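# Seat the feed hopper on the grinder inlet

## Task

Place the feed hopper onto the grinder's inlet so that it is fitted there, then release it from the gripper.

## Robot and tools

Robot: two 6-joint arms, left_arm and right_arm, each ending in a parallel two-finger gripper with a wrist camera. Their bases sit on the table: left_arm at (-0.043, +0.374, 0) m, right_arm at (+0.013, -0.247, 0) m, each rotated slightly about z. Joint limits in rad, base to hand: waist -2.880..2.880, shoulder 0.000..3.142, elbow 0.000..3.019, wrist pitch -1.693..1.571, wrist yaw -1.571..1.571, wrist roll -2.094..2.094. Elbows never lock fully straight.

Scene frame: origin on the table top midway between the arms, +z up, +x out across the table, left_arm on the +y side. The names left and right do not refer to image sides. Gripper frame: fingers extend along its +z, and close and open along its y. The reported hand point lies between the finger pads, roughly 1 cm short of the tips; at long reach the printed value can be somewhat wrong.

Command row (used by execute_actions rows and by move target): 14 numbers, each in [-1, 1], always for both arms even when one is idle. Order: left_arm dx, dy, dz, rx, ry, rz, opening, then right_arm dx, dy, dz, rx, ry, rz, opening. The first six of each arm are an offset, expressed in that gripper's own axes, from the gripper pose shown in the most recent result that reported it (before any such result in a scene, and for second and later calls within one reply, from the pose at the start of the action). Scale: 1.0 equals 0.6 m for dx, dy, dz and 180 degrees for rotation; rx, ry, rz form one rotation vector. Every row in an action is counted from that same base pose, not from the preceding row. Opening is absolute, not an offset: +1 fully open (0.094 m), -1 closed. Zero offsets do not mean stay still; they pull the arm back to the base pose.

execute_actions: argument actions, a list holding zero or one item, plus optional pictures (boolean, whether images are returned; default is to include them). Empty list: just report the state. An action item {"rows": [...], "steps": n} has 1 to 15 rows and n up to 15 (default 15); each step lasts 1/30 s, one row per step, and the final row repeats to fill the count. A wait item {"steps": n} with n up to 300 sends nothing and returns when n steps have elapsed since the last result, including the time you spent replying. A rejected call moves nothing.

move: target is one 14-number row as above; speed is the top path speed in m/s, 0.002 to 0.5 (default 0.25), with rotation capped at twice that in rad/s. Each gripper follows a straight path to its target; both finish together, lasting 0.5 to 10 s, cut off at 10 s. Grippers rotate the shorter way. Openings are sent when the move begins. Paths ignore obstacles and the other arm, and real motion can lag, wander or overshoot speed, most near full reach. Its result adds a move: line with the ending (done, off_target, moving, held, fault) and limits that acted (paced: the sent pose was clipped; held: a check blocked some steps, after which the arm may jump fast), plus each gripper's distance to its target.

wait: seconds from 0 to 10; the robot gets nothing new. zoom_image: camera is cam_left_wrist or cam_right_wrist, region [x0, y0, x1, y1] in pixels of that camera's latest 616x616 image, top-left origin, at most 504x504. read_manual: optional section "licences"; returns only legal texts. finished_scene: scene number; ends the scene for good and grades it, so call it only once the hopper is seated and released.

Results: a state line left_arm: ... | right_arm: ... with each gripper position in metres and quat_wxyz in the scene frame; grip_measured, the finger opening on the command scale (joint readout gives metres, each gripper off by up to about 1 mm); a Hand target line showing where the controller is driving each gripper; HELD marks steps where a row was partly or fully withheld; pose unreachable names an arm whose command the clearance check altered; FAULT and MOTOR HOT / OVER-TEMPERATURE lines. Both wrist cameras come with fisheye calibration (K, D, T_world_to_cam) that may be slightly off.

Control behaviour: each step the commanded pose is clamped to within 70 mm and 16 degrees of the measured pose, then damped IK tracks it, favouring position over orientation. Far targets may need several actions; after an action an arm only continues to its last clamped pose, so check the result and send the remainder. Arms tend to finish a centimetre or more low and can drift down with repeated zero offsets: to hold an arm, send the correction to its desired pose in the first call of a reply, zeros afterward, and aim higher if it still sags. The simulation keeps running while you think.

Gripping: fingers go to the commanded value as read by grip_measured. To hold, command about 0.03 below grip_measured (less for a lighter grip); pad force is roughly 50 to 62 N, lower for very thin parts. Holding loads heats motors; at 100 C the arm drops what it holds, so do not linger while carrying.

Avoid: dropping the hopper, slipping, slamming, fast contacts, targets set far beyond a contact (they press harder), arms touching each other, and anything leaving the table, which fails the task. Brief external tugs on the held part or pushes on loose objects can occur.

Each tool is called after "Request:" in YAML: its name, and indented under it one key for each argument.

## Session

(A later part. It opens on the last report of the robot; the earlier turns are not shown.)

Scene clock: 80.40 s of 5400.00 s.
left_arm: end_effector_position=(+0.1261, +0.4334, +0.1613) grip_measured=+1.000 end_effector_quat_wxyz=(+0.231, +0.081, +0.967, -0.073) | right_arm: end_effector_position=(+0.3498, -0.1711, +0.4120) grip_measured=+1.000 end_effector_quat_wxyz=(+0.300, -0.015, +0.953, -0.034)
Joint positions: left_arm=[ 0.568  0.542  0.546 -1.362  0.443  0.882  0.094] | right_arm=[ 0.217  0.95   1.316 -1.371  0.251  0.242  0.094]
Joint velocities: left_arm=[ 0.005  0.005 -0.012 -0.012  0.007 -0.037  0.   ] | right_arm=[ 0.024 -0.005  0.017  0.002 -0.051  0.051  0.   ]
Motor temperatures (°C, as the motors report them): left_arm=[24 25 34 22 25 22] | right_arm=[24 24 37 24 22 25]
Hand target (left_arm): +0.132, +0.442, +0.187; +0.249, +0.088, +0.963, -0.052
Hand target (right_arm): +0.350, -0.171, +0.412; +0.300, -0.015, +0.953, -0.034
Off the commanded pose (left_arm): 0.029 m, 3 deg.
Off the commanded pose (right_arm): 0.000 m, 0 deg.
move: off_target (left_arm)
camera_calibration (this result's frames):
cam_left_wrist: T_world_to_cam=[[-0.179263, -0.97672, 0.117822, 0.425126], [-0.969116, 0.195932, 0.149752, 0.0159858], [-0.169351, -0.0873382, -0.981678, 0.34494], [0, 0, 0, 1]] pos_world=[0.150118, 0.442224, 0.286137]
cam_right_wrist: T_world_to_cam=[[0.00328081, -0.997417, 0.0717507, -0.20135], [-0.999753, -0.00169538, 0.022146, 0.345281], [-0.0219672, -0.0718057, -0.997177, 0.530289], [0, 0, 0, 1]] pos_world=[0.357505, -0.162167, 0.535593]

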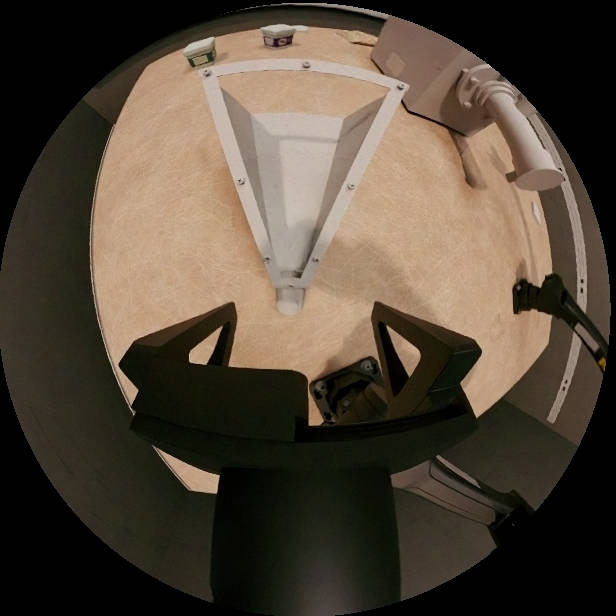

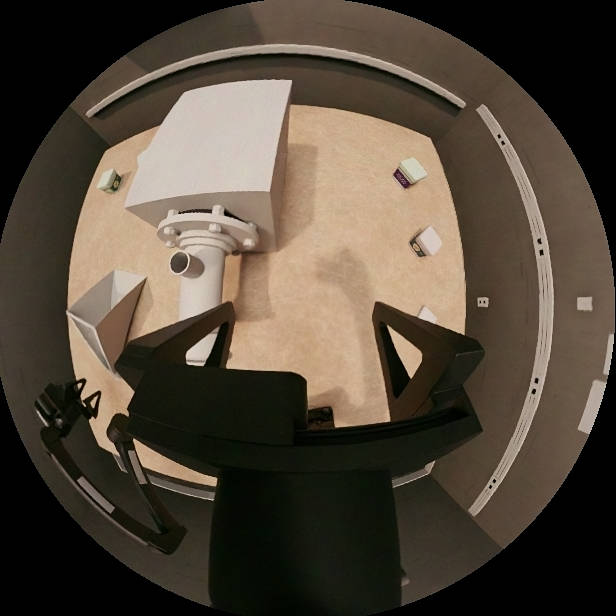

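Request:
move:
  target: [-0.01,0,-0.02,0,0,0,1, 0.008,0.704,0.033,-0.4736,0.1283,-0.116,0.2]
  speed: 0.3

Scene clock: 86.50 s of 5400.00 s.
left_arm: end_effector_position=(+0.1226, +0.4300, +0.1603) grip_measured=+1.000 end_effector_quat_wxyz=(+0.224, +0.080, +0.968, -0.080) | right_arm: end_effector_position=(+0.3477, +0.2300, +0.3333) grip_measured=+0.203 end_effector_quat_wxyz=(-0.017, -0.334, +0.766, +0.549)
Joint positions: left_arm=[ 0.569  0.542  0.546 -1.384  0.443  0.886  0.094] | right_arm=[ 0.565  1.614  1.508 -0.939 -1.095  0.197  0.056]
Joint velocities: left_arm=[-0.005 -0.005  0.007 -0.022 -0.051  0.022  0.   ] | right_arm=[ 0.015 -0.015  0.027 -0.007 -0.022  0.037  0.   ]
Motor temperatures (°C, as the motors report them): left_arm=[24 25 34 22 25 22] | right_arm=[24 24 36 24 22 25]
Hand target (left_arm): +0.126, +0.435, +0.174; +0.231, +0.081, +0.967, -0.073
Hand target (right_arm): +0.351, +0.242, +0.359; +0.012, -0.359, +0.748, +0.558
Off the commanded pose (left_arm): 0.016 m, 1 deg.
Off the commanded pose (right_arm): 0.034 m, 6 deg.
After step 90, 0.03 s passed at rest.
move: off_target (left_arm, right_arm)
camera_calibration (this result's frames):
cam_left_wrist: T_world_to_cam=[[-0.179961, -0.974535, 0.133774, 0.417956], [-0.966242, 0.200618, 0.161642, 0.0090706], [-0.184363, -0.100169, -0.977741, 0.349801], [0, 0, 0, 1]] pos_world=[0.14847, 0.440532, 0.284637]
cam_right_wrist: T_world_to_cam=[[0.489503, -0.177161, -0.853815, 0.155151], [-0.396103, -0.917471, -0.0367216, 0.365936], [-0.776845, 0.356174, -0.51928, 0.485335], [0, 0, 0, 1]] pos_world=[0.446032, 0.190359, 0.397933]

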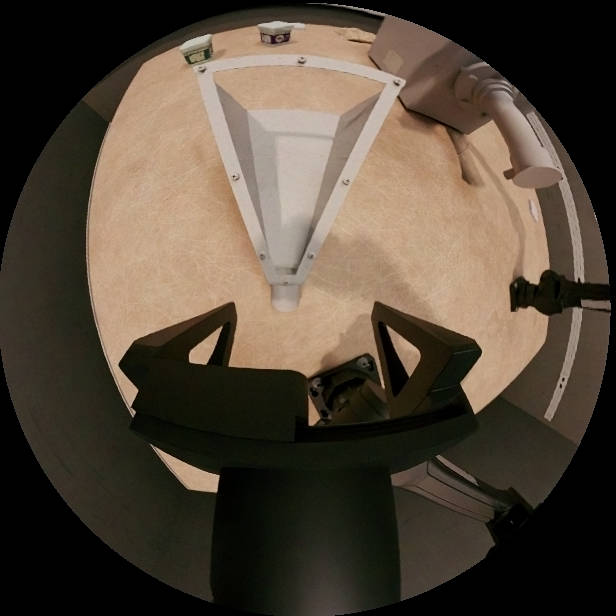

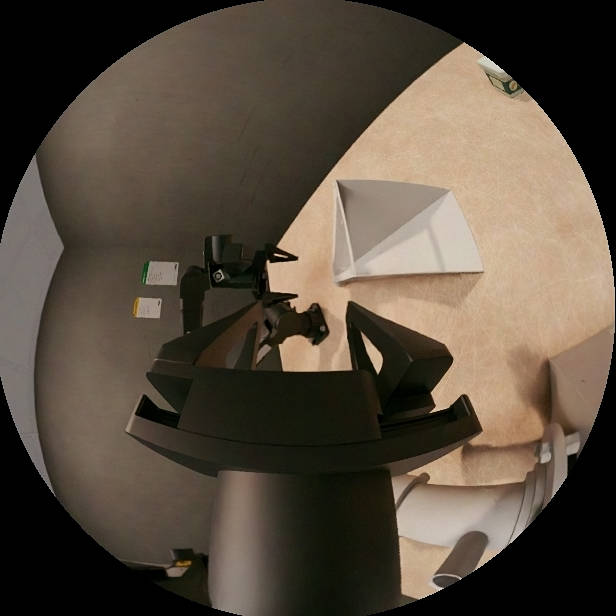

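Request:
move:
  target: [-0.01,0,-0.02,0,0,0,1, -0.028,-0.132,0.183,-0.008,-0.02,-0.048,0.2]
  speed: 0.15

Scene clock: 89.60 s of 5400.00 s.
left_arm: end_effector_position=(+0.1192, +0.4268, +0.1595) grip_measured=+1.000 end_effector_quat_wxyz=(+0.217, +0.078, +0.969, -0.088) | right_arm: end_effector_position=(+0.3644, +0.3083, +0.2330) grip_measured=+0.203 end_effector_quat_wxyz=(+0.046, -0.374, +0.733, +0.566)
Joint positions: left_arm=[ 0.569  0.542  0.546 -1.405  0.443  0.886  0.094] | right_arm=[ 0.649  1.792  1.421 -0.415 -1.047  0.303  0.056]
Joint velocities: left_arm=[-0.005 -0.015  0.012  0.002 -0.022 -0.051  0.   ] | right_arm=[ 0.005 -0.015 -0.017 -0.007 -0.007 -0.066  0.   ]
Motor temperatures (°C, as the motors report them): left_arm=[24 25 34 22 25 22] | right_arm=[24 24 36 24 22 25]
Hand target (left_arm): +0.123, +0.431, +0.173; +0.224, +0.080, +0.968, -0.080
Hand target (right_arm): +0.359, +0.315, +0.228; +0.043, -0.375, +0.732, +0.567
Off the commanded pose (left_arm): 0.015 m, 1 deg.
Off the commanded pose (right_arm): 0.012 m, 0 deg.
move: off_target (left_arm, right_arm)
camera_calibration (this result's frames):
cam_left_wrist: T_world_to_cam=[[-0.177807, -0.972471, 0.150617, 0.41044], [-0.963705, 0.203049, 0.173329, 0.00336008], [-0.19914, -0.114331, -0.973279, 0.355097], [0, 0, 0, 1]] pos_world=[0.146931, 0.439057, 0.283207]
cam_right_wrist: T_world_to_cam=[[0.59635, -0.0814533, -0.798581, -0.00612262], [-0.368825, -0.911414, -0.182462, 0.462903], [-0.712976, 0.403348, -0.573564, 0.393174], [0, 0, 0, 1]] pos_world=[0.454705, 0.262812, 0.305083]

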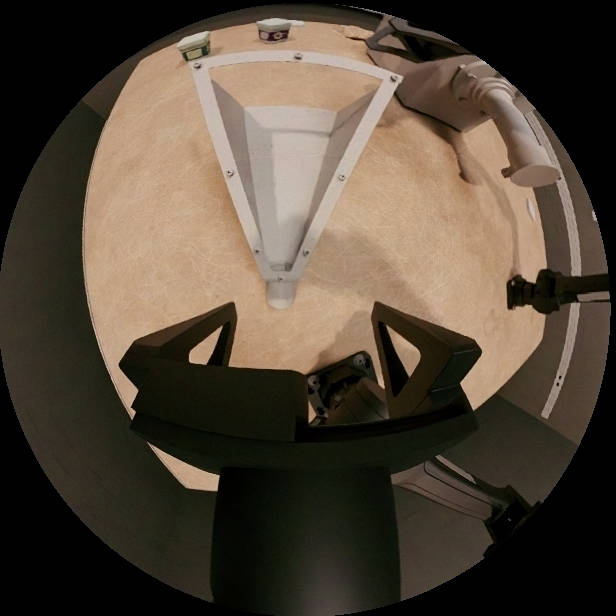

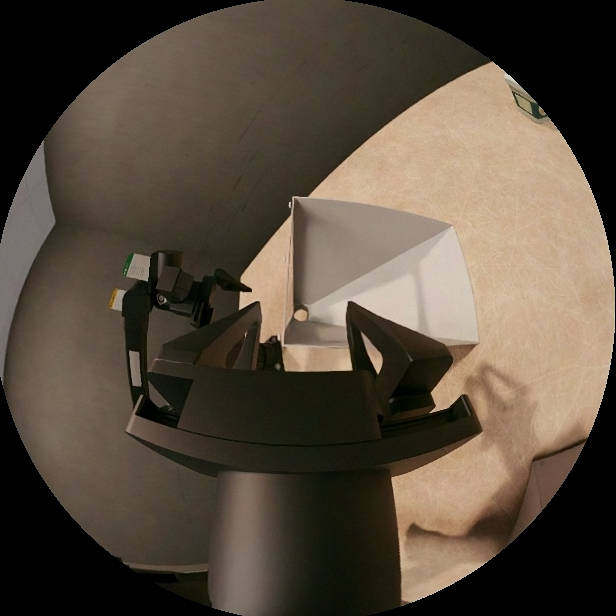

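Request:
zoom_image:
  camera: "cam_right_wrist"
  region: [230, 180, 410, 380]

Region (230, 180, 410, 380) of cam_right_wrist's 616x616 image, scaled by 2.520, with more detail than that image has; it fills the left 454 columns of this view, and the rest is white.

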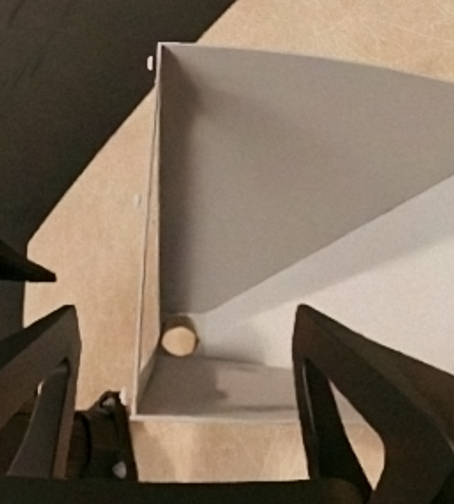

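Request:
move:
  target: [-0.01,0,-0.02,0,0,0,1, 0.03,0.032,0.06,0,0.007,0.015,0.2]
  speed: 0.08

Scene clock: 95.03 s of 5400.00 s.
left_arm: end_effector_position=(+0.1159, +0.4237, +0.1588) grip_measured=+1.000 end_effector_quat_wxyz=(+0.210, +0.076, +0.970, -0.095) | right_arm: end_effector_position=(+0.3306, +0.3292, +0.2201) grip_measured=+0.203 end_effector_quat_wxyz=(+0.018, -0.362, +0.746, +0.559)
Joint positions: left_arm=[ 0.569  0.542  0.546 -1.425  0.443  0.886  0.094] | right_arm=[ 0.715  1.792  1.393 -0.375 -1.006  0.395  0.056]
Joint velocities: left_arm=[-0.024 -0.005  0.007 -0.012 -0.051 -0.007  0.   ] | right_arm=[-0.005 -0.005 -0.012 -0.002 -0.037 -0.022 -0.   ]
Motor temperatures (°C, as the motors report them): left_arm=[24 25 34 22 24 22] | right_arm=[24 25 35 24 22 25]
Hand target (left_arm): +0.120, +0.428, +0.172; +0.217, +0.078, +0.969, -0.088
Hand target (right_arm): +0.328, +0.332, +0.226; +0.024, -0.363, +0.742, +0.563
Off the commanded pose (left_arm): 0.015 m, 1 deg.
Off the commanded pose (right_arm): 0.008 m, 1 deg.
After step 90, 1.50 s passed at rest.
move: off_target (left_arm)
camera_calibration (this result's frames):
cam_left_wrist: T_world_to_cam=[[-0.175536, -0.970295, 0.16648, 0.403246], [-0.961144, 0.205504, 0.18431, -0.00208901], [-0.213047, -0.127658, -0.968666, 0.359922], [0, 0, 0, 1]] pos_world=[0.145457, 0.437644, 0.281897]
cam_right_wrist: T_world_to_cam=[[0.556588, -0.116013, -0.822648, 0.0352642], [-0.373085, -0.919644, -0.122731, 0.458045], [-0.742305, 0.375228, -0.555146, 0.368174], [0, 0, 0, 1]] pos_world=[0.42456, 0.28718, 0.289617]

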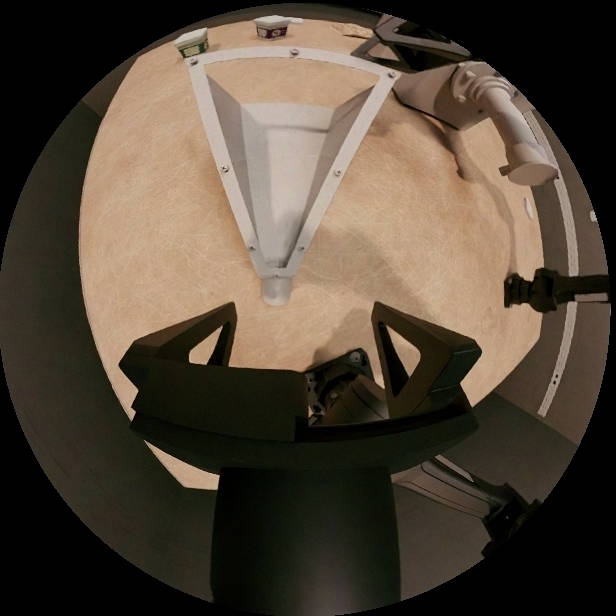

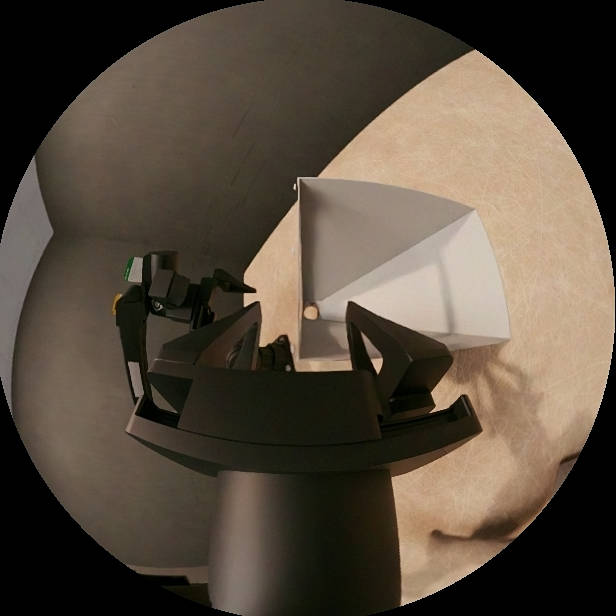

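Request:
move:
  target: [-0.01,0,-0.02,0,0,0,1, 0.008,0.012,0.09,0,0,0,0.2]
  speed: 0.05

Request:
zoom_image:
  camera: "cam_right_wrist"
  region: [220, 140, 420, 380]

Scene clock: 97.47 s of 5400.00 s.
left_arm: end_effector_position=(+0.1128, +0.4207, +0.1582) grip_measured=+1.000 end_effector_quat_wxyz=(+0.204, +0.073, +0.971, -0.102) | right_arm: end_effector_position=(+0.3076, +0.3610, +0.2051) grip_measured=+0.203 end_effector_quat_wxyz=(+0.018, -0.360, +0.750, +0.555)
Joint positions: left_arm=[ 0.569  0.542  0.546 -1.444  0.443  0.886  0.094] | right_arm=[ 0.783  1.825  1.393 -0.284 -0.947  0.474  0.056]
Joint velocities: left_arm=[ 0.005 -0.015 -0.002  0.002  0.066 -0.037  0.   ] | right_arm=[-0.015 -0.015 -0.002 -0.017  0.007  0.051 -0.001]
Motor temperatures (°C, as the motors report them): left_arm=[24 25 34 22 24 22] | right_arm=[24 26 35 24 22 25]
Hand target (left_arm): +0.117, +0.425, +0.172; +0.211, +0.075, +0.970, -0.095
Hand target (right_arm): +0.303, +0.373, +0.203; +0.018, -0.363, +0.746, +0.558
Off the commanded pose (left_arm): 0.015 m, 1 deg.
Off the commanded pose (right_arm): 0.013 m, 1 deg.
move: off_target (left_arm, right_arm)
camera_calibration (this result's frames):
cam_left_wrist: T_world_to_cam=[[-0.173139, -0.967997, 0.181671, 0.396252], [-0.958534, 0.208005, 0.194799, -0.00737237], [-0.226354, -0.140411, -0.963872, 0.364392], [0, 0, 0, 1]] pos_world=[0.144021, 0.436269, 0.280676]
cam_right_wrist: T_world_to_cam=[[0.556634, -0.128167, -0.820812, 0.0434435], [-0.37887, -0.918462, -0.113515, 0.476397], [-0.739335, 0.374167, -0.559806, 0.331252], [0, 0, 0, 1]] pos_world=[0.401217, 0.319177, 0.275174]

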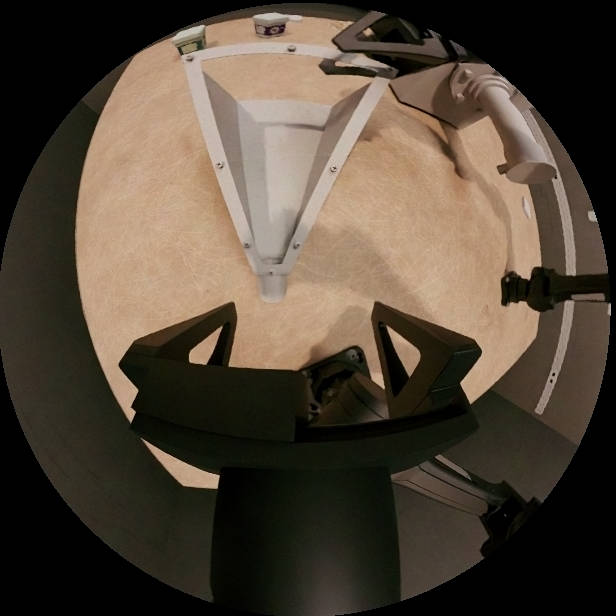

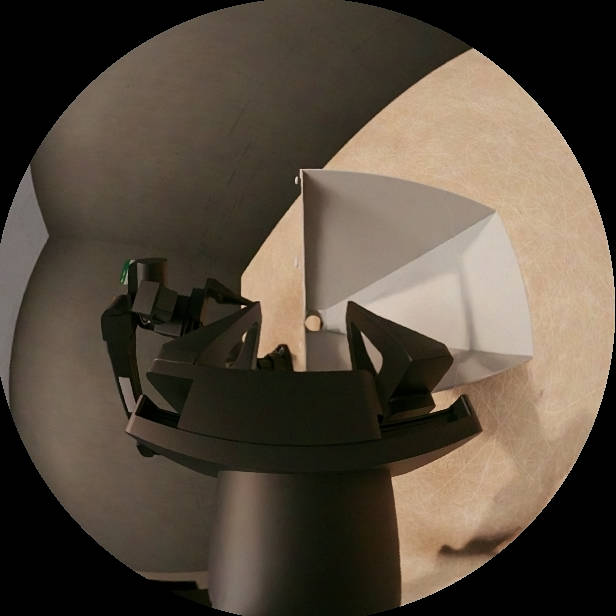

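Region (220, 140, 420, 380) of cam_right_wrist's 616x616 image, scaled by 2.100, with more detail than that image has.

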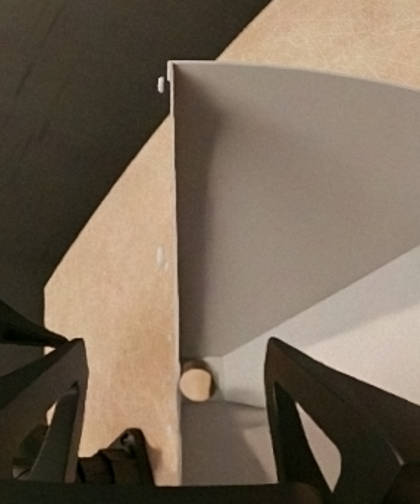

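Request:
move:
  target: [-0.01,0,-0.02,0,0,0,1, -0.012,0.004,0.043,0,0,0,0.2]
  speed: 0.05

Request:
zoom_image:
  camera: "cam_left_wrist"
  region: [250, 5, 430, 125]

Scene clock: 100.10 s of 5400.00 s.
left_arm: end_effector_position=(+0.1098, +0.4178, +0.1576) grip_measured=+1.000 end_effector_quat_wxyz=(+0.198, +0.071, +0.971, -0.109) | right_arm: end_effector_position=(+0.3114, +0.3650, +0.1990) grip_measured=+0.203 end_effector_quat_wxyz=(+0.022, -0.354, +0.757, +0.549)
Joint positions: left_arm=[ 0.569  0.542  0.546 -1.462  0.443  0.886  0.094] | right_arm=[ 0.785  1.837  1.398 -0.276 -0.923  0.488  0.056]
Joint velocities: left_arm=[-0.015 -0.005  0.012 -0.002 -0.066  0.022  0.   ] | right_arm=[ 0.005 -0.015 -0.002 -0.002  0.022 -0.022 -0.001]
Motor temperatures (°C, as the motors report them): left_arm=[24 25 35 22 24 22] | right_arm=[24 26 35 24 22 25]
Hand target (left_arm): +0.114, +0.423, +0.171; +0.204, +0.073, +0.971, -0.102
Hand target (right_arm): +0.302, +0.386, +0.200; +0.018, -0.361, +0.750, +0.555
Off the commanded pose (left_arm): 0.015 m, 1 deg.
Off the commanded pose (right_arm): 0.024 m, 1 deg.
move: off_target (left_arm, right_arm)
camera_calibration (this result's frames):
cam_left_wrist: T_world_to_cam=[[-0.170587, -0.965552, 0.196495, 0.389409], [-0.955836, 0.210591, 0.20501, -0.0125297], [-0.239328, -0.152845, -0.958833, 0.368603], [0, 0, 0, 1]] pos_world=[0.142669, 0.434972, 0.279481]
cam_right_wrist: T_world_to_cam=[[0.555256, -0.149966, -0.818047, 0.0446234], [-0.397073, -0.912066, -0.102315, 0.481869], [-0.730769, 0.381636, -0.565977, 0.324979], [0, 0, 0, 1]] pos_world=[0.404045, 0.322165, 0.269737]

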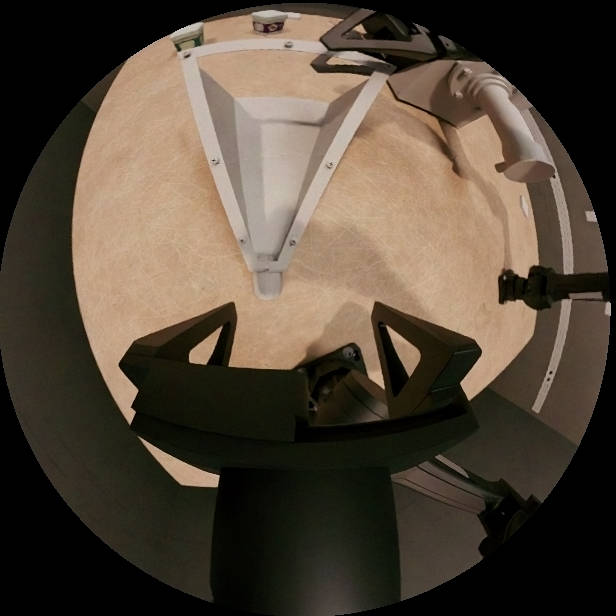

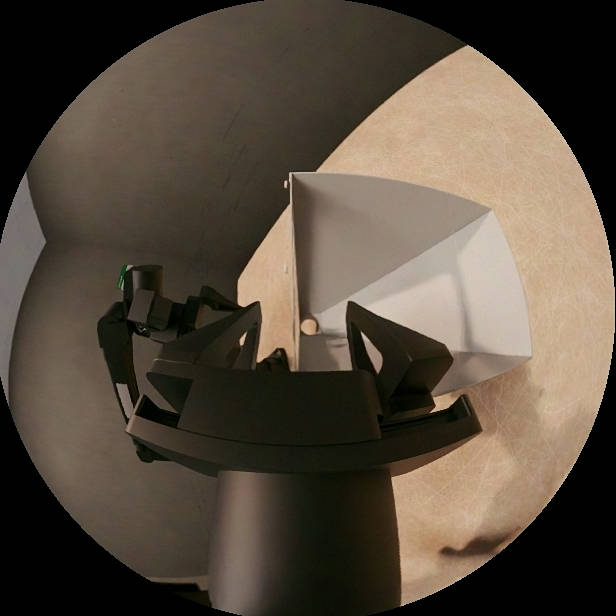

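Region (250, 5, 430, 125) of cam_left_wrist's 616x616 image, scaled by 2.800, with more detail than that image has.

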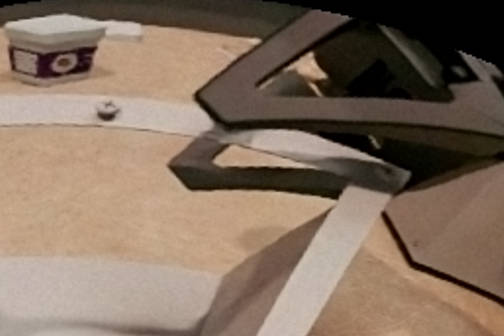

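Request:
move:
  target: [0,0,0,0,0,0,1, -0.04,0.015,0.045,0,0,0,0.2]
  speed: 0.04

Request:
zoom_image:
  camera: "cam_left_wrist"
  region: [250, 5, 430, 125]

Scene clock: 102.83 s of 5400.00 s.
left_arm: end_effector_position=(+0.1098, +0.4178, +0.1576) grip_measured=+1.000 end_effector_quat_wxyz=(+0.198, +0.071, +0.971, -0.109) | right_arm: end_effector_position=(+0.3158, +0.3858, +0.1987) grip_measured=+0.203 end_effector_quat_wxyz=(+0.025, -0.352, +0.758, +0.548)
Joint positions: left_arm=[ 0.569  0.542  0.546 -1.462  0.443  0.886  0.094] | right_arm=[ 0.802  1.879  1.458 -0.276 -0.904  0.508  0.056]
Joint velocities: left_arm=[-0.015 -0.005  0.012 -0.007 -0.066 -0.007  0.   ] | right_arm=[-0.005  0.005  0.007  0.012  0.007 -0.081  0.001]
Motor temperatures (°C, as the motors report them): left_arm=[24 25 34 22 24 22] | right_arm=[24 26 35 24 22 25]
Hand target (left_arm): +0.110, +0.418, +0.158; +0.198, +0.071, +0.971, -0.109
Hand target (right_arm): +0.314, +0.401, +0.206; +0.022, -0.353, +0.757, +0.550
Off the commanded pose (left_arm): 0.000 m, 0 deg.
Off the commanded pose (right_arm): 0.017 m, 0 deg.
move: off_target (right_arm)
camera_calibration (this result's frames):
cam_left_wrist: T_world_to_cam=[[-0.170587, -0.965552, 0.196495, 0.389409], [-0.955836, 0.210591, 0.20501, -0.0125297], [-0.239328, -0.152845, -0.958833, 0.368603], [0, 0, 0, 1]] pos_world=[0.142669, 0.434972, 0.279481]
cam_right_wrist: T_world_to_cam=[[0.557732, -0.153959, -0.815618, 0.0453209], [-0.402606, -0.909489, -0.10363, 0.503521], [-0.72584, 0.38617, -0.569235, 0.317403], [0, 0, 0, 1]] pos_world=[0.407828, 0.342353, 0.269821]

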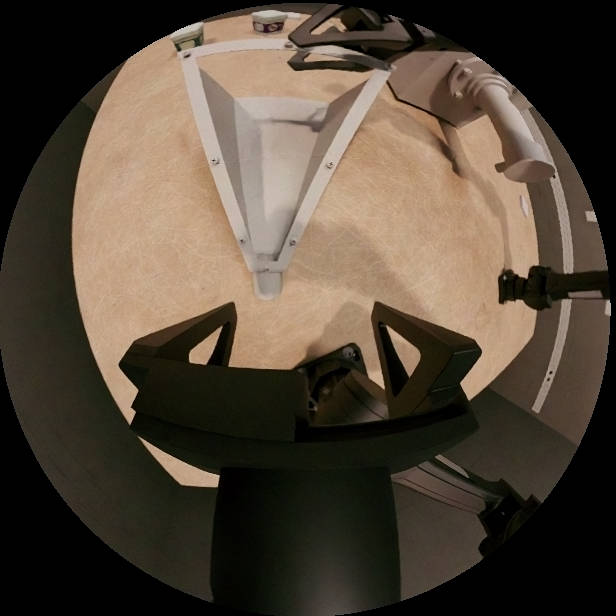

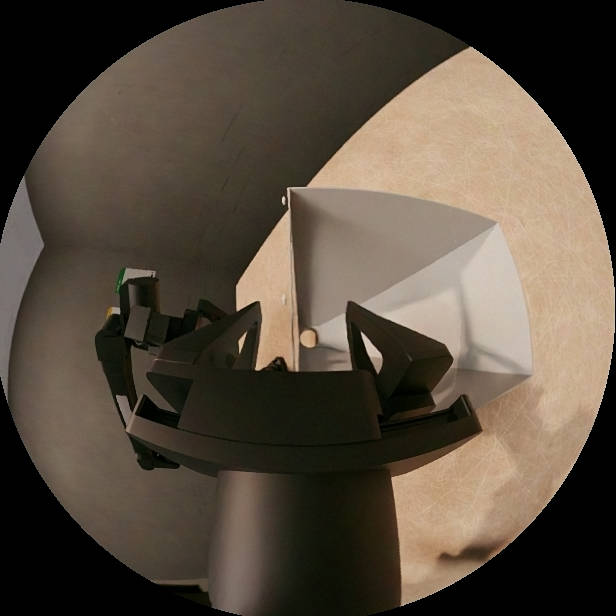

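Region (250, 5, 430, 125) of cam_left_wrist's 616x616 image, scaled by 2.800, with more detail than that image has.

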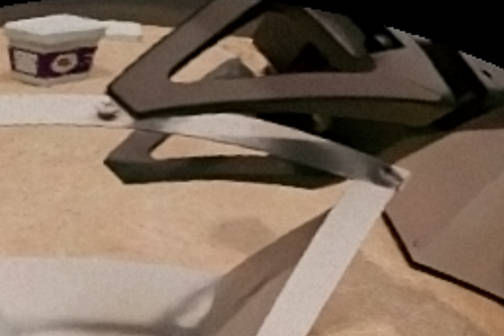

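Request:
move:
  target: [0,0,0,0,0,0,1, 0.026,0.03,0.026,0,0,0,0.2]
  speed: 0.04

Request:
zoom_image:
  camera: "cam_left_wrist"
  region: [250, 5, 430, 125]

Scene clock: 104.87 s of 5400.00 s.
left_arm: end_effector_position=(+0.1098, +0.4178, +0.1576) grip_measured=+1.000 end_effector_quat_wxyz=(+0.198, +0.071, +0.971, -0.109) | right_arm: end_effector_position=(+0.3083, +0.3850, +0.1976) grip_measured=+0.203 end_effector_quat_wxyz=(+0.031, -0.345, +0.765, +0.544)
Joint positions: left_arm=[ 0.569  0.542  0.546 -1.462  0.443  0.886  0.094] | right_arm=[ 0.815  1.86   1.429 -0.252 -0.871  0.534  0.056]
Joint velocities: left_arm=[-0.015  0.005  0.002 -0.002 -0.007  0.081  0.   ] | right_arm=[-0.005  0.005 -0.012 -0.017  0.007 -0.007 -0.001]
Motor temperatures (°C, as the motors report them): left_arm=[24 25 34 22 24 22] | right_arm=[24 26 35 24 22 25]
Hand target (left_arm): +0.110, +0.418, +0.158; +0.198, +0.071, +0.971, -0.109
Hand target (right_arm): +0.289, +0.393, +0.200; +0.025, -0.352, +0.758, +0.548
Off the commanded pose (left_arm): 0.000 m, 0 deg.
Off the commanded pose (right_arm): 0.022 m, 1 deg.
move: off_target (right_arm)
camera_calibration (this result's frames):
cam_left_wrist: T_world_to_cam=[[-0.170587, -0.965552, 0.196495, 0.389409], [-0.955836, 0.210591, 0.20501, -0.0125297], [-0.239328, -0.152845, -0.958833, 0.368603], [0, 0, 0, 1]] pos_world=[0.142669, 0.434972, 0.279481]
cam_right_wrist: T_world_to_cam=[[0.556116, -0.174555, -0.812567, 0.0563476], [-0.422352, -0.901396, -0.0954179, 0.501066], [-0.715789, 0.396253, -0.575004, 0.305752], [0, 0, 0, 1]] pos_world=[0.399145, 0.34034, 0.269406]

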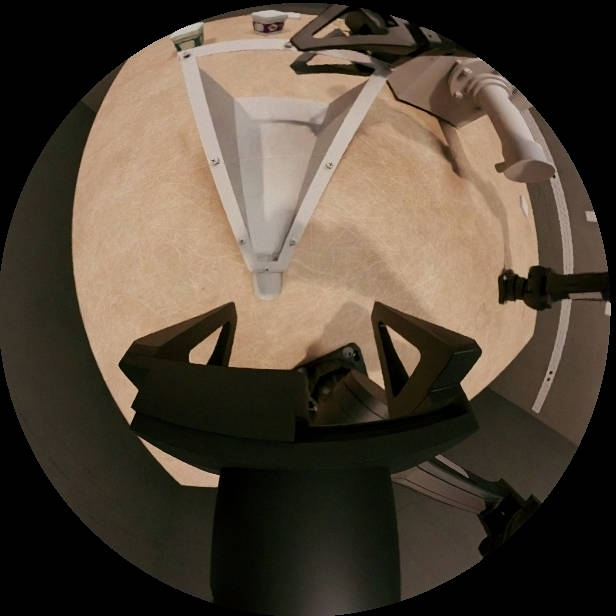

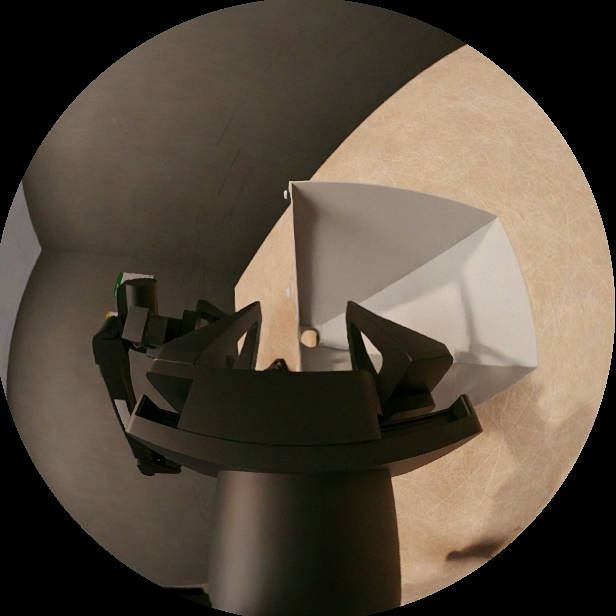

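Region (250, 5, 430, 125) of cam_left_wrist's 616x616 image, scaled by 2.800, with more detail than that image has.

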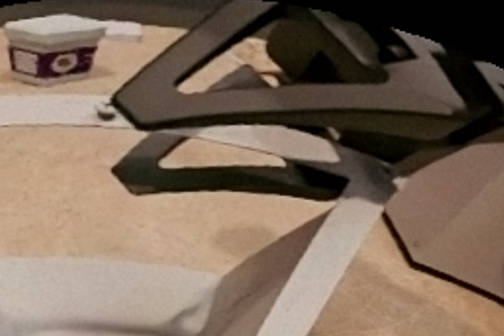

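Request:
move:
  target: [0,0,0,0,0,0,1, 0.02,0.025,0.02,-0.028,0.005,-0.012,0.2]
  speed: 0.04

Scene clock: 106.97 s of 5400.00 s.
left_arm: end_effector_position=(+0.1098, +0.4178, +0.1576) grip_measured=+1.000 end_effector_quat_wxyz=(+0.198, +0.071, +0.971, -0.109) | right_arm: end_effector_position=(+0.3011, +0.3862, +0.2044) grip_measured=+0.203 end_effector_quat_wxyz=(+0.030, -0.362, +0.738, +0.569)
Joint positions: left_arm=[ 0.569  0.542  0.546 -1.462  0.443  0.886  0.094] | right_arm=[ 0.815  1.86   1.41  -0.177 -0.932  0.535  0.056]
Joint velocities: left_arm=[-0.005 -0.005  0.002 -0.002 -0.022  0.007  0.   ] | right_arm=[-0.015  0.015 -0.007  0.002  0.022  0.022 -0.001]
Motor temperatures (°C, as the motors report them): left_arm=[24 25 34 22 24 22] | right_arm=[24 26 35 24 22 25]
Hand target (left_arm): +0.110, +0.418, +0.158; +0.198, +0.071, +0.971, -0.109
Hand target (right_arm): +0.287, +0.391, +0.199; +0.019, -0.365, +0.734, +0.573
Off the commanded pose (left_arm): 0.000 m, 0 deg.
Off the commanded pose (right_arm): 0.016 m, 1 deg.
move: off_target (right_arm)
camera_calibration (this result's frames):
cam_left_wrist: T_world_to_cam=[[-0.170587, -0.965552, 0.196495, 0.389409], [-0.955836, 0.210591, 0.20501, -0.0125297], [-0.239328, -0.152845, -0.958833, 0.368603], [0, 0, 0, 1]] pos_world=[0.142669, 0.434972, 0.279481]
cam_right_wrist: T_world_to_cam=[[0.563827, -0.0932318, -0.820614, 0.0339391], [-0.379163, -0.911929, -0.156908, 0.503414], [-0.733713, 0.399615, -0.54952, 0.302977], [0, 0, 0, 1]] pos_world=[0.394039, 0.341168, 0.273333]

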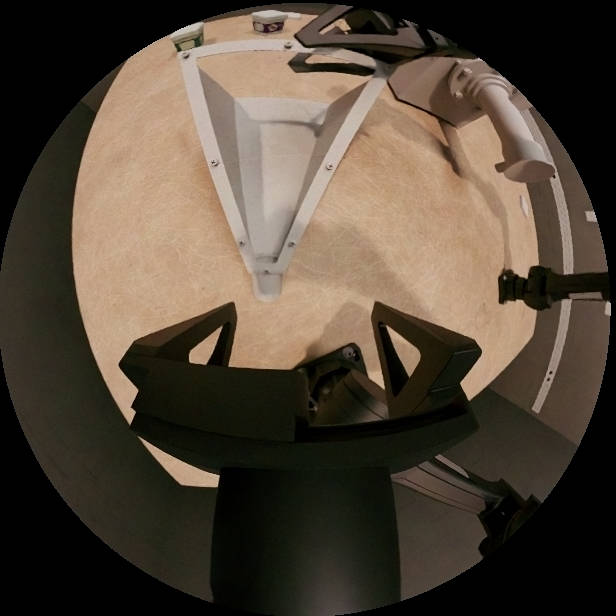

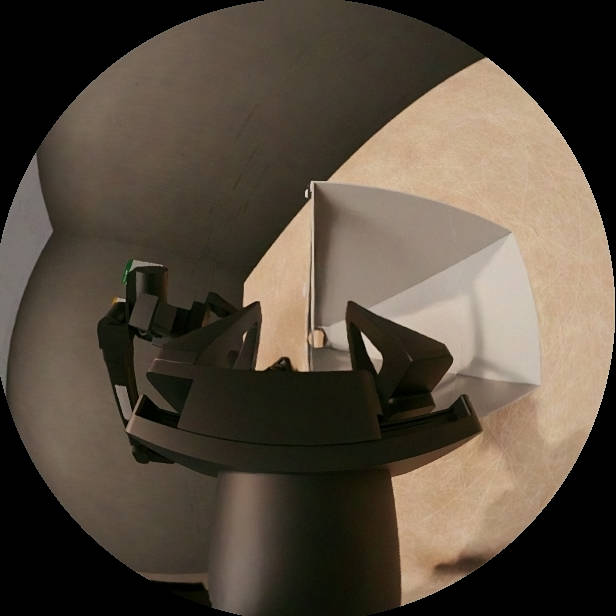

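Request:
execute_actions:
  actions:
    - {"rows":[[0,0,0,0,0,0,1,0,0,0,0,0,0,0],[0,0,0,0,0,0,1,0,0,0,0,0,0,-0.2],[0,0,0,0,0,0,1,0,0,0,0,0,0,-0.4],[0,0,0,0,0,0,1,0,0,0,0,0,0,-0.55],[0,0,0,0,0,0,1,0,0,0,0,0,0,-0.65],[0,0,0,0,0,0,1,0,0,0,0,0,0,-0.72],[0,0,0,0,0,0,1,0,0,0,0,0,0,-0.78],[0,0,0,0,0,0,1,0,0,0,0,0,0,-0.83],[0,0,0,0,0,0,1,0,0,0,0,0,0,-0.87],[0,0,0,0,0,0,1,0,0,0,0,0,0,-0.91],[0,0,0,0,0,0,1,0,0,0,0,0,0,-0.95]],"steps":15}

Request:
zoom_image:
  camera: "cam_left_wrist"
  region: [250, 5, 430, 125]

Scene clock: 108.43 s of 5400.00 s.
left_arm: end_effector_position=(+0.1098, +0.4178, +0.1576) grip_measured=+1.000 end_effector_quat_wxyz=(+0.198, +0.071, +0.971, -0.109) | right_arm: end_effector_position=(+0.3022, +0.3858, +0.2026) grip_measured=-0.925 end_effector_quat_wxyz=(+0.030, -0.358, +0.741, +0.567)
Joint positions: left_arm=[ 0.569  0.542  0.546 -1.462  0.443  0.886  0.094] | right_arm=[ 0.815  1.86   1.408 -0.177 -0.924  0.542  0.004]
Joint velocities: left_arm=[ 0.005 -0.015 -0.007  0.002 -0.051  0.022  0.   ] | right_arm=[-0.015 -0.005 -0.007 -0.007 -0.007  0.037  0.   ]
Motor temperatures (°C, as the motors report them): left_arm=[24 25 34 22 24 22] | right_arm=[24 27 35 24 22 25]
Hand target (left_arm): +0.110, +0.418, +0.158; +0.198, +0.071, +0.971, -0.109
Hand target (right_arm): +0.301, +0.386, +0.204; +0.030, -0.362, +0.738, +0.569
Off the commanded pose (left_arm): 0.000 m, 0 deg.
Off the commanded pose (right_arm): 0.002 m, 1 deg.
Steps of this call (steps 1 to 29: nothing new was sent; steps 30 to 44: all 15 steps of this action). Readings (end_effector_position):
30: left_arm (+0.1098, +0.4178, +0.1576) | right_arm (+0.3011, +0.3862, +0.2044)
31: left_arm (+0.1098, +0.4178, +0.1576) | right_arm (+0.3012, +0.3862, +0.2043)
33: left_arm (+0.1098, +0.4178, +0.1576) | right_arm (+0.3014, +0.3861, +0.2043)
37: left_arm (+0.1098, +0.4178, +0.1576) | right_arm (+0.3019, +0.3862, +0.2041)
44: the state above
camera_calibration (this result's frames):
cam_left_wrist: T_world_to_cam=[[-0.170587, -0.965552, 0.196495, 0.389409], [-0.955836, 0.210591, 0.20501, -0.0125297], [-0.239328, -0.152845, -0.958833, 0.368603], [0, 0, 0, 1]] pos_world=[0.142669, 0.434972, 0.279481]
cam_right_wrist: T_world_to_cam=[[0.560248, -0.103821, -0.821793, 0.0373173], [-0.387719, -0.909588, -0.14941, 0.503339], [-0.731981, 0.402331, -0.549848, 0.301419], [0, 0, 0, 1]] pos_world=[0.39488, 0.340435, 0.271605]

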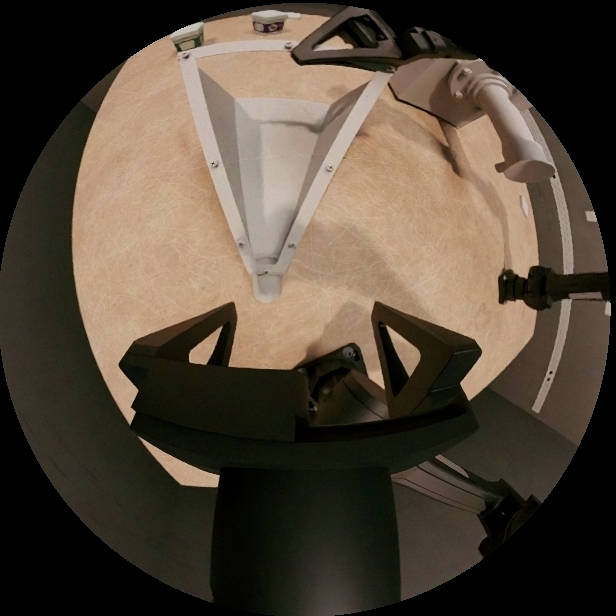

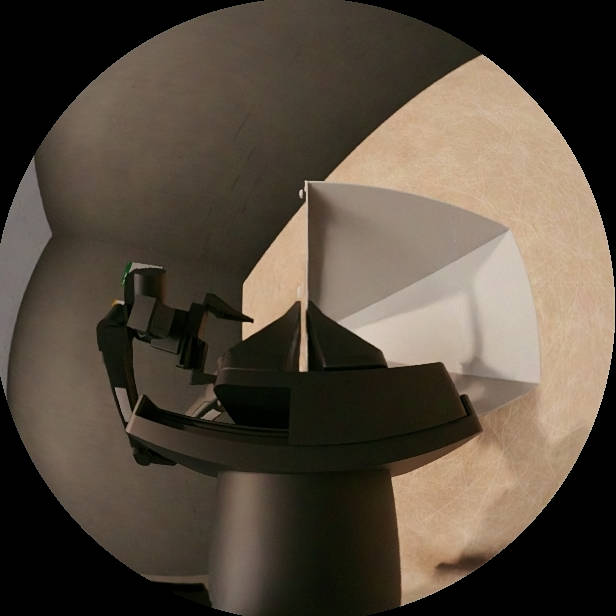

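Region (250, 5, 430, 125) of cam_left_wrist's 616x616 image, scaled by 2.800, with more detail than that image has.

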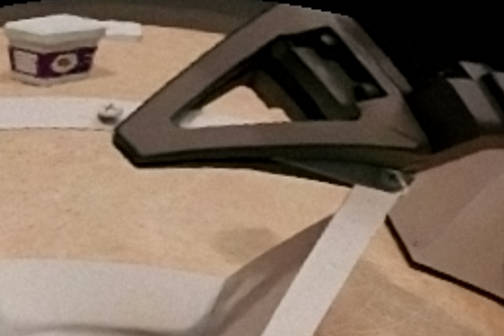

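Request:
move:
  target: [0.01,0.283,-0.248,0,0,0,1, 0,0,0,0,0,0,-0.97]
  speed: 0.3

Request:
move:
  target: [0,0,0,0,0,0,1, -0.09,0.164,-0.071,0,0,0,-0.97]
  speed: 0.06

Scene clock: 110.87 s of 5400.00 s.
left_arm: end_effector_position=(+0.0793, +0.6056, +0.2409) grip_measured=+1.000 end_effector_quat_wxyz=(+0.203, +0.060, +0.969, -0.128) | right_arm: end_effector_position=(+0.3024, +0.3859, +0.2025) grip_measured=-0.925 end_effector_quat_wxyz=(+0.030, -0.357, +0.742, +0.567)
Joint positions: left_arm=[ 1.175  1.124  1.029 -1.69   0.438  1.542  0.094] | right_arm=[ 0.815  1.86   1.408 -0.177 -0.923  0.544  0.004]
Joint velocities: left_arm=[-0.005 -0.005 -0.007 -0.012 -0.022  0.051  0.   ] | right_arm=[-0.015  0.005  0.017 -0.007 -0.095 -0.022 -0.   ]
Motor temperatures (°C, as the motors report them): left_arm=[24 25 34 22 24 22] | right_arm=[24 27 34 24 22 25]
Hand target (left_arm): +0.079, +0.615, +0.260; +0.206, +0.070, +0.970, -0.105
Hand target (right_arm): +0.302, +0.386, +0.203; +0.030, -0.358, +0.741, +0.567
Off the commanded pose (left_arm): 0.021 m, 3 deg.
Off the commanded pose (right_arm): 0.000 m, 0 deg.
joint sent to its limit (left arm) — the command would take joint 4 (wrist pitch) past its lower limit, so that joint was sent only as far as its limit.
move: off_target (left_arm)
camera_calibration (this result's frames):
cam_left_wrist: T_world_to_cam=[[-0.15775, -0.958432, 0.237747, 0.533936], [-0.959738, 0.205475, 0.191529, -0.0916219], [-0.232419, -0.197961, -0.952257, 0.495122], [0, 0, 0, 1]] pos_world=[0.111371, 0.628582, 0.36209]
cam_right_wrist: T_world_to_cam=[[0.559293, -0.105889, -0.822179, 0.0382581], [-0.389592, -0.909026, -0.147949, 0.503503], [-0.731716, 0.403062, -0.549666, 0.3011], [0, 0, 0, 1]] pos_world=[0.395083, 0.340386, 0.271452]

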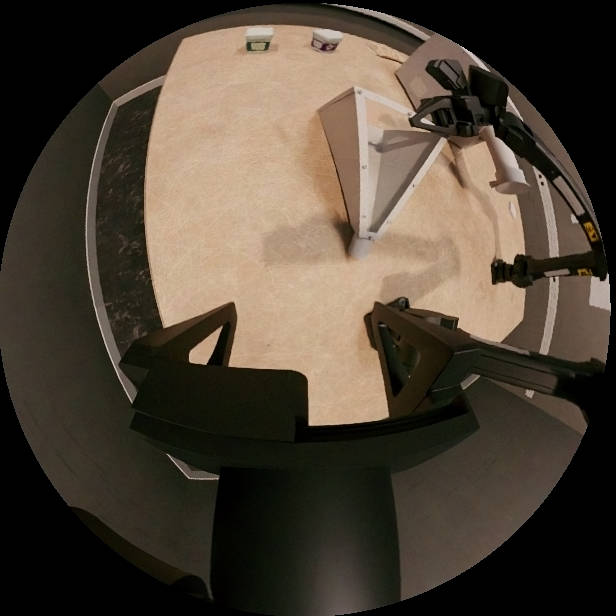

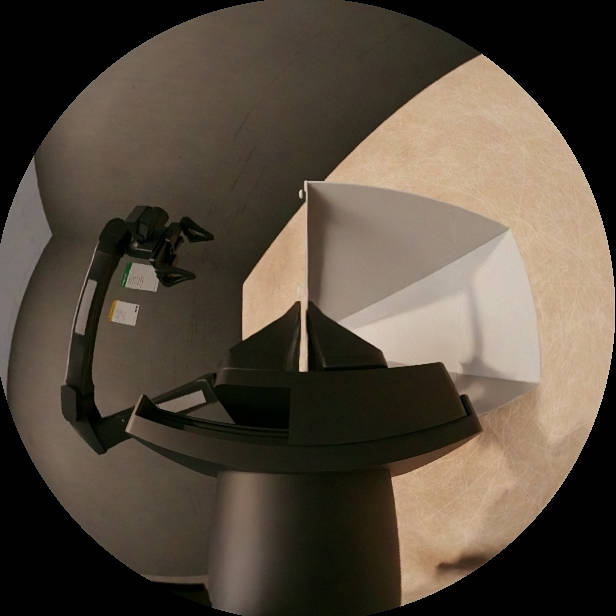

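Scene clock: 113.10 s of 5400.00 s.
left_arm: end_effector_position=(+0.0793, +0.6056, +0.2409) grip_measured=+1.000 end_effector_quat_wxyz=(+0.203, +0.060, +0.969, -0.128) | right_arm: end_effector_position=(+0.2928, +0.3701, +0.2075) grip_measured=-0.925 end_effector_quat_wxyz=(-0.000, -0.346, +0.767, +0.540)
Joint positions: left_arm=[ 1.175  1.124  1.029 -1.69   0.438  1.542  0.094] | right_arm=[ 0.815  1.82   1.413 -0.339 -0.908  0.518  0.004]
Joint velocities: left_arm=[ 0.005 -0.015  0.002  0.002 -0.007  0.037  0.   ] | right_arm=[-0.005  0.005  0.027 -0.002 -0.007  0.022 -0.002]
Motor temperatures (°C, as the motors report them): left_arm=[24 25 34 22 24 22] | right_arm=[24 27 35 24 22 25]
Hand target (left_arm): +0.079, +0.606, +0.241; +0.203, +0.060, +0.969, -0.128
Hand target (right_arm): +0.295, +0.377, +0.281; +0.030, -0.357, +0.741, +0.567
Off the commanded pose (left_arm): 0.000 m, 0 deg.
Off the commanded pose (right_arm): 0.117 m, 6 deg; position clipped at the last step of the last action.
move: off_target (right_arm); limits=paced
camera_calibration (this result's frames):
cam_left_wrist: T_world_to_cam=[[-0.15775, -0.958432, 0.237747, 0.533936], [-0.959738, 0.205475, 0.191529, -0.0916219], [-0.232419, -0.197961, -0.952257, 0.495122], [0, 0, 0, 1]] pos_world=[0.111371, 0.628582, 0.36209]
cam_right_wrist: T_world_to_cam=[[0.526959, -0.180818, -0.830433, 0.0849989], [-0.394263, -0.917616, -0.0503819, 0.470413], [-0.752909, 0.353958, -0.554835, 0.328653], [0, 0, 0, 1]] pos_world=[0.388121, 0.330698, 0.276635]

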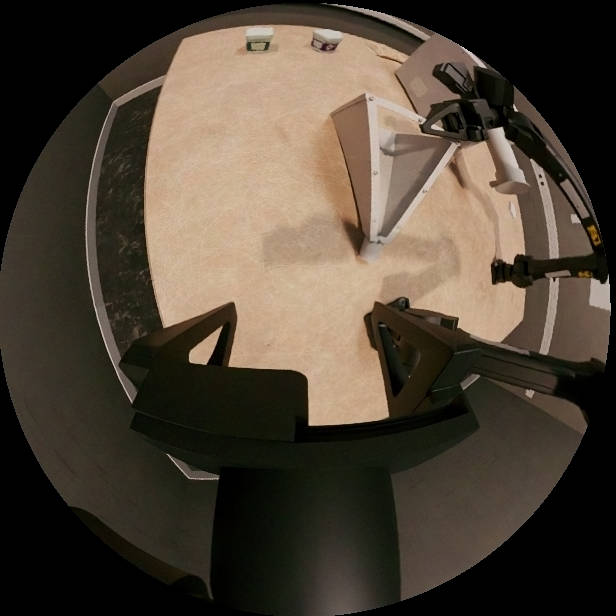

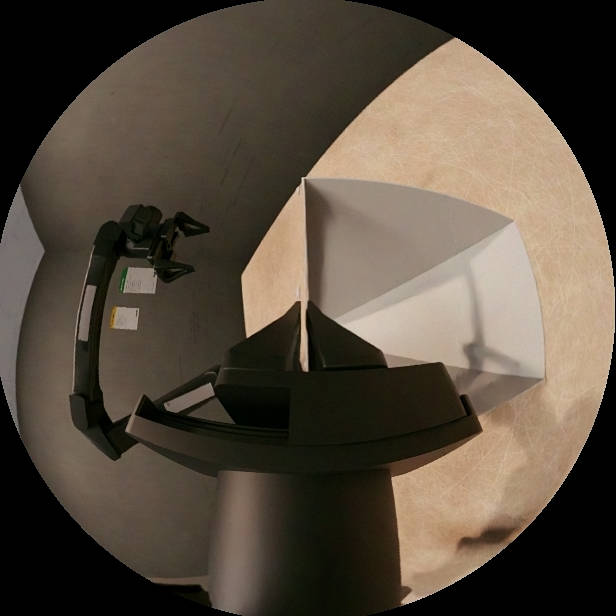

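Request:
move:
  target: [0,0,0,0,0,0,1, -0.094,0.207,-0.104,-0.024,-0.042,-0.062,-0.97]
  speed: 0.08

Scene clock: 119.03 s of 5400.00 s.
left_arm: end_effector_position=(+0.0793, +0.6056, +0.2409) grip_measured=+1.000 end_effector_quat_wxyz=(+0.203, +0.060, +0.969, -0.128) | right_arm: end_effector_position=(+0.2854, +0.3567, +0.2063) grip_measured=-0.925 end_effector_quat_wxyz=(+0.027, -0.353, +0.758, +0.548)
Joint positions: left_arm=[ 1.175  1.124  1.029 -1.69   0.438  1.542  0.094] | right_arm=[ 0.815  1.772  1.322 -0.236 -0.892  0.518  0.004]
Joint velocities: left_arm=[ 0.005  0.005 -0.002 -0.007 -0.022  0.037  0.   ] | right_arm=[-0.015 -0.005 -0.012  0.037 -0.066  0.037  0.001]
Motor temperatures (°C, as the motors report them): left_arm=[24 25 33 22 24 22] | right_arm=[24 28 37 24 23 25]
Hand target (left_arm): +0.079, +0.606, +0.241; +0.203, +0.060, +0.969, -0.128
Hand target (right_arm): +0.286, +0.361, +0.283; +0.088, -0.386, +0.708, +0.585
Off the commanded pose (left_arm): 0.000 m, 0 deg.
Off the commanded pose (right_arm): 0.152 m, 11 deg; position clipped at the last step of the last action.
After step 90, 0.80 s passed at rest.
move: off_target (right_arm); limits=paced
camera_calibration (this result's frames):
cam_left_wrist: T_world_to_cam=[[-0.15775, -0.958432, 0.237747, 0.533936], [-0.959738, 0.205475, 0.191529, -0.0916219], [-0.232419, -0.197961, -0.952257, 0.495122], [0, 0, 0, 1]] pos_world=[0.111371, 0.628582, 0.36209]
cam_right_wrist: T_world_to_cam=[[0.560563, -0.153554, -0.813751, 0.062723], [-0.402585, -0.909254, -0.105751, 0.466017], [-0.723668, 0.386884, -0.571512, 0.310453], [0, 0, 0, 1]] pos_world=[0.377116, 0.31325, 0.27775]

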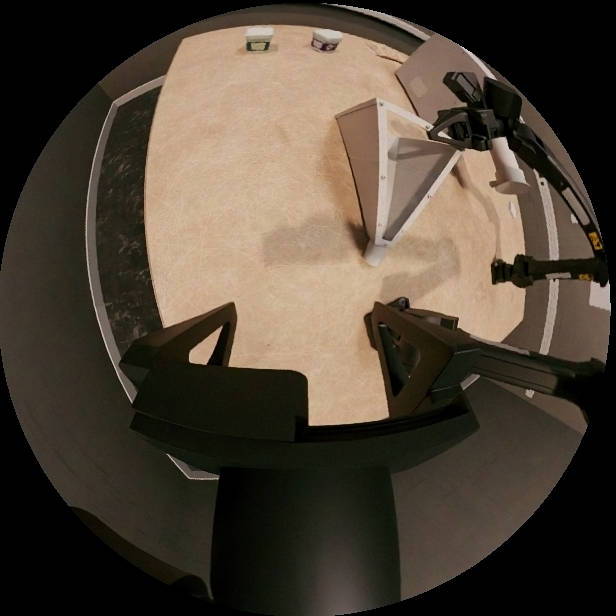

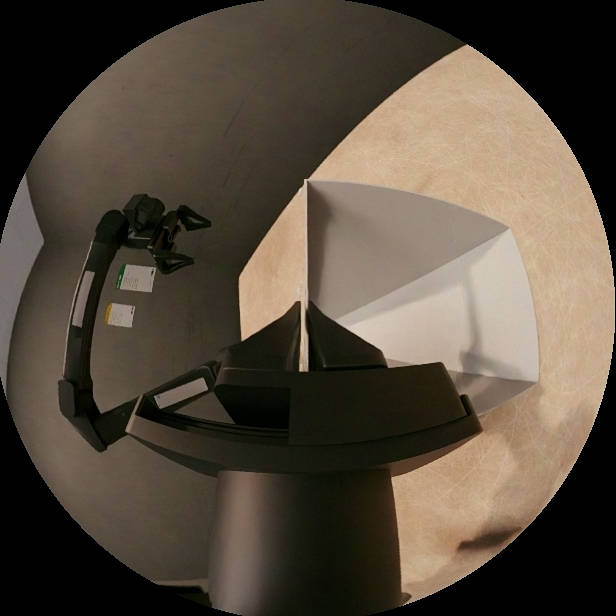

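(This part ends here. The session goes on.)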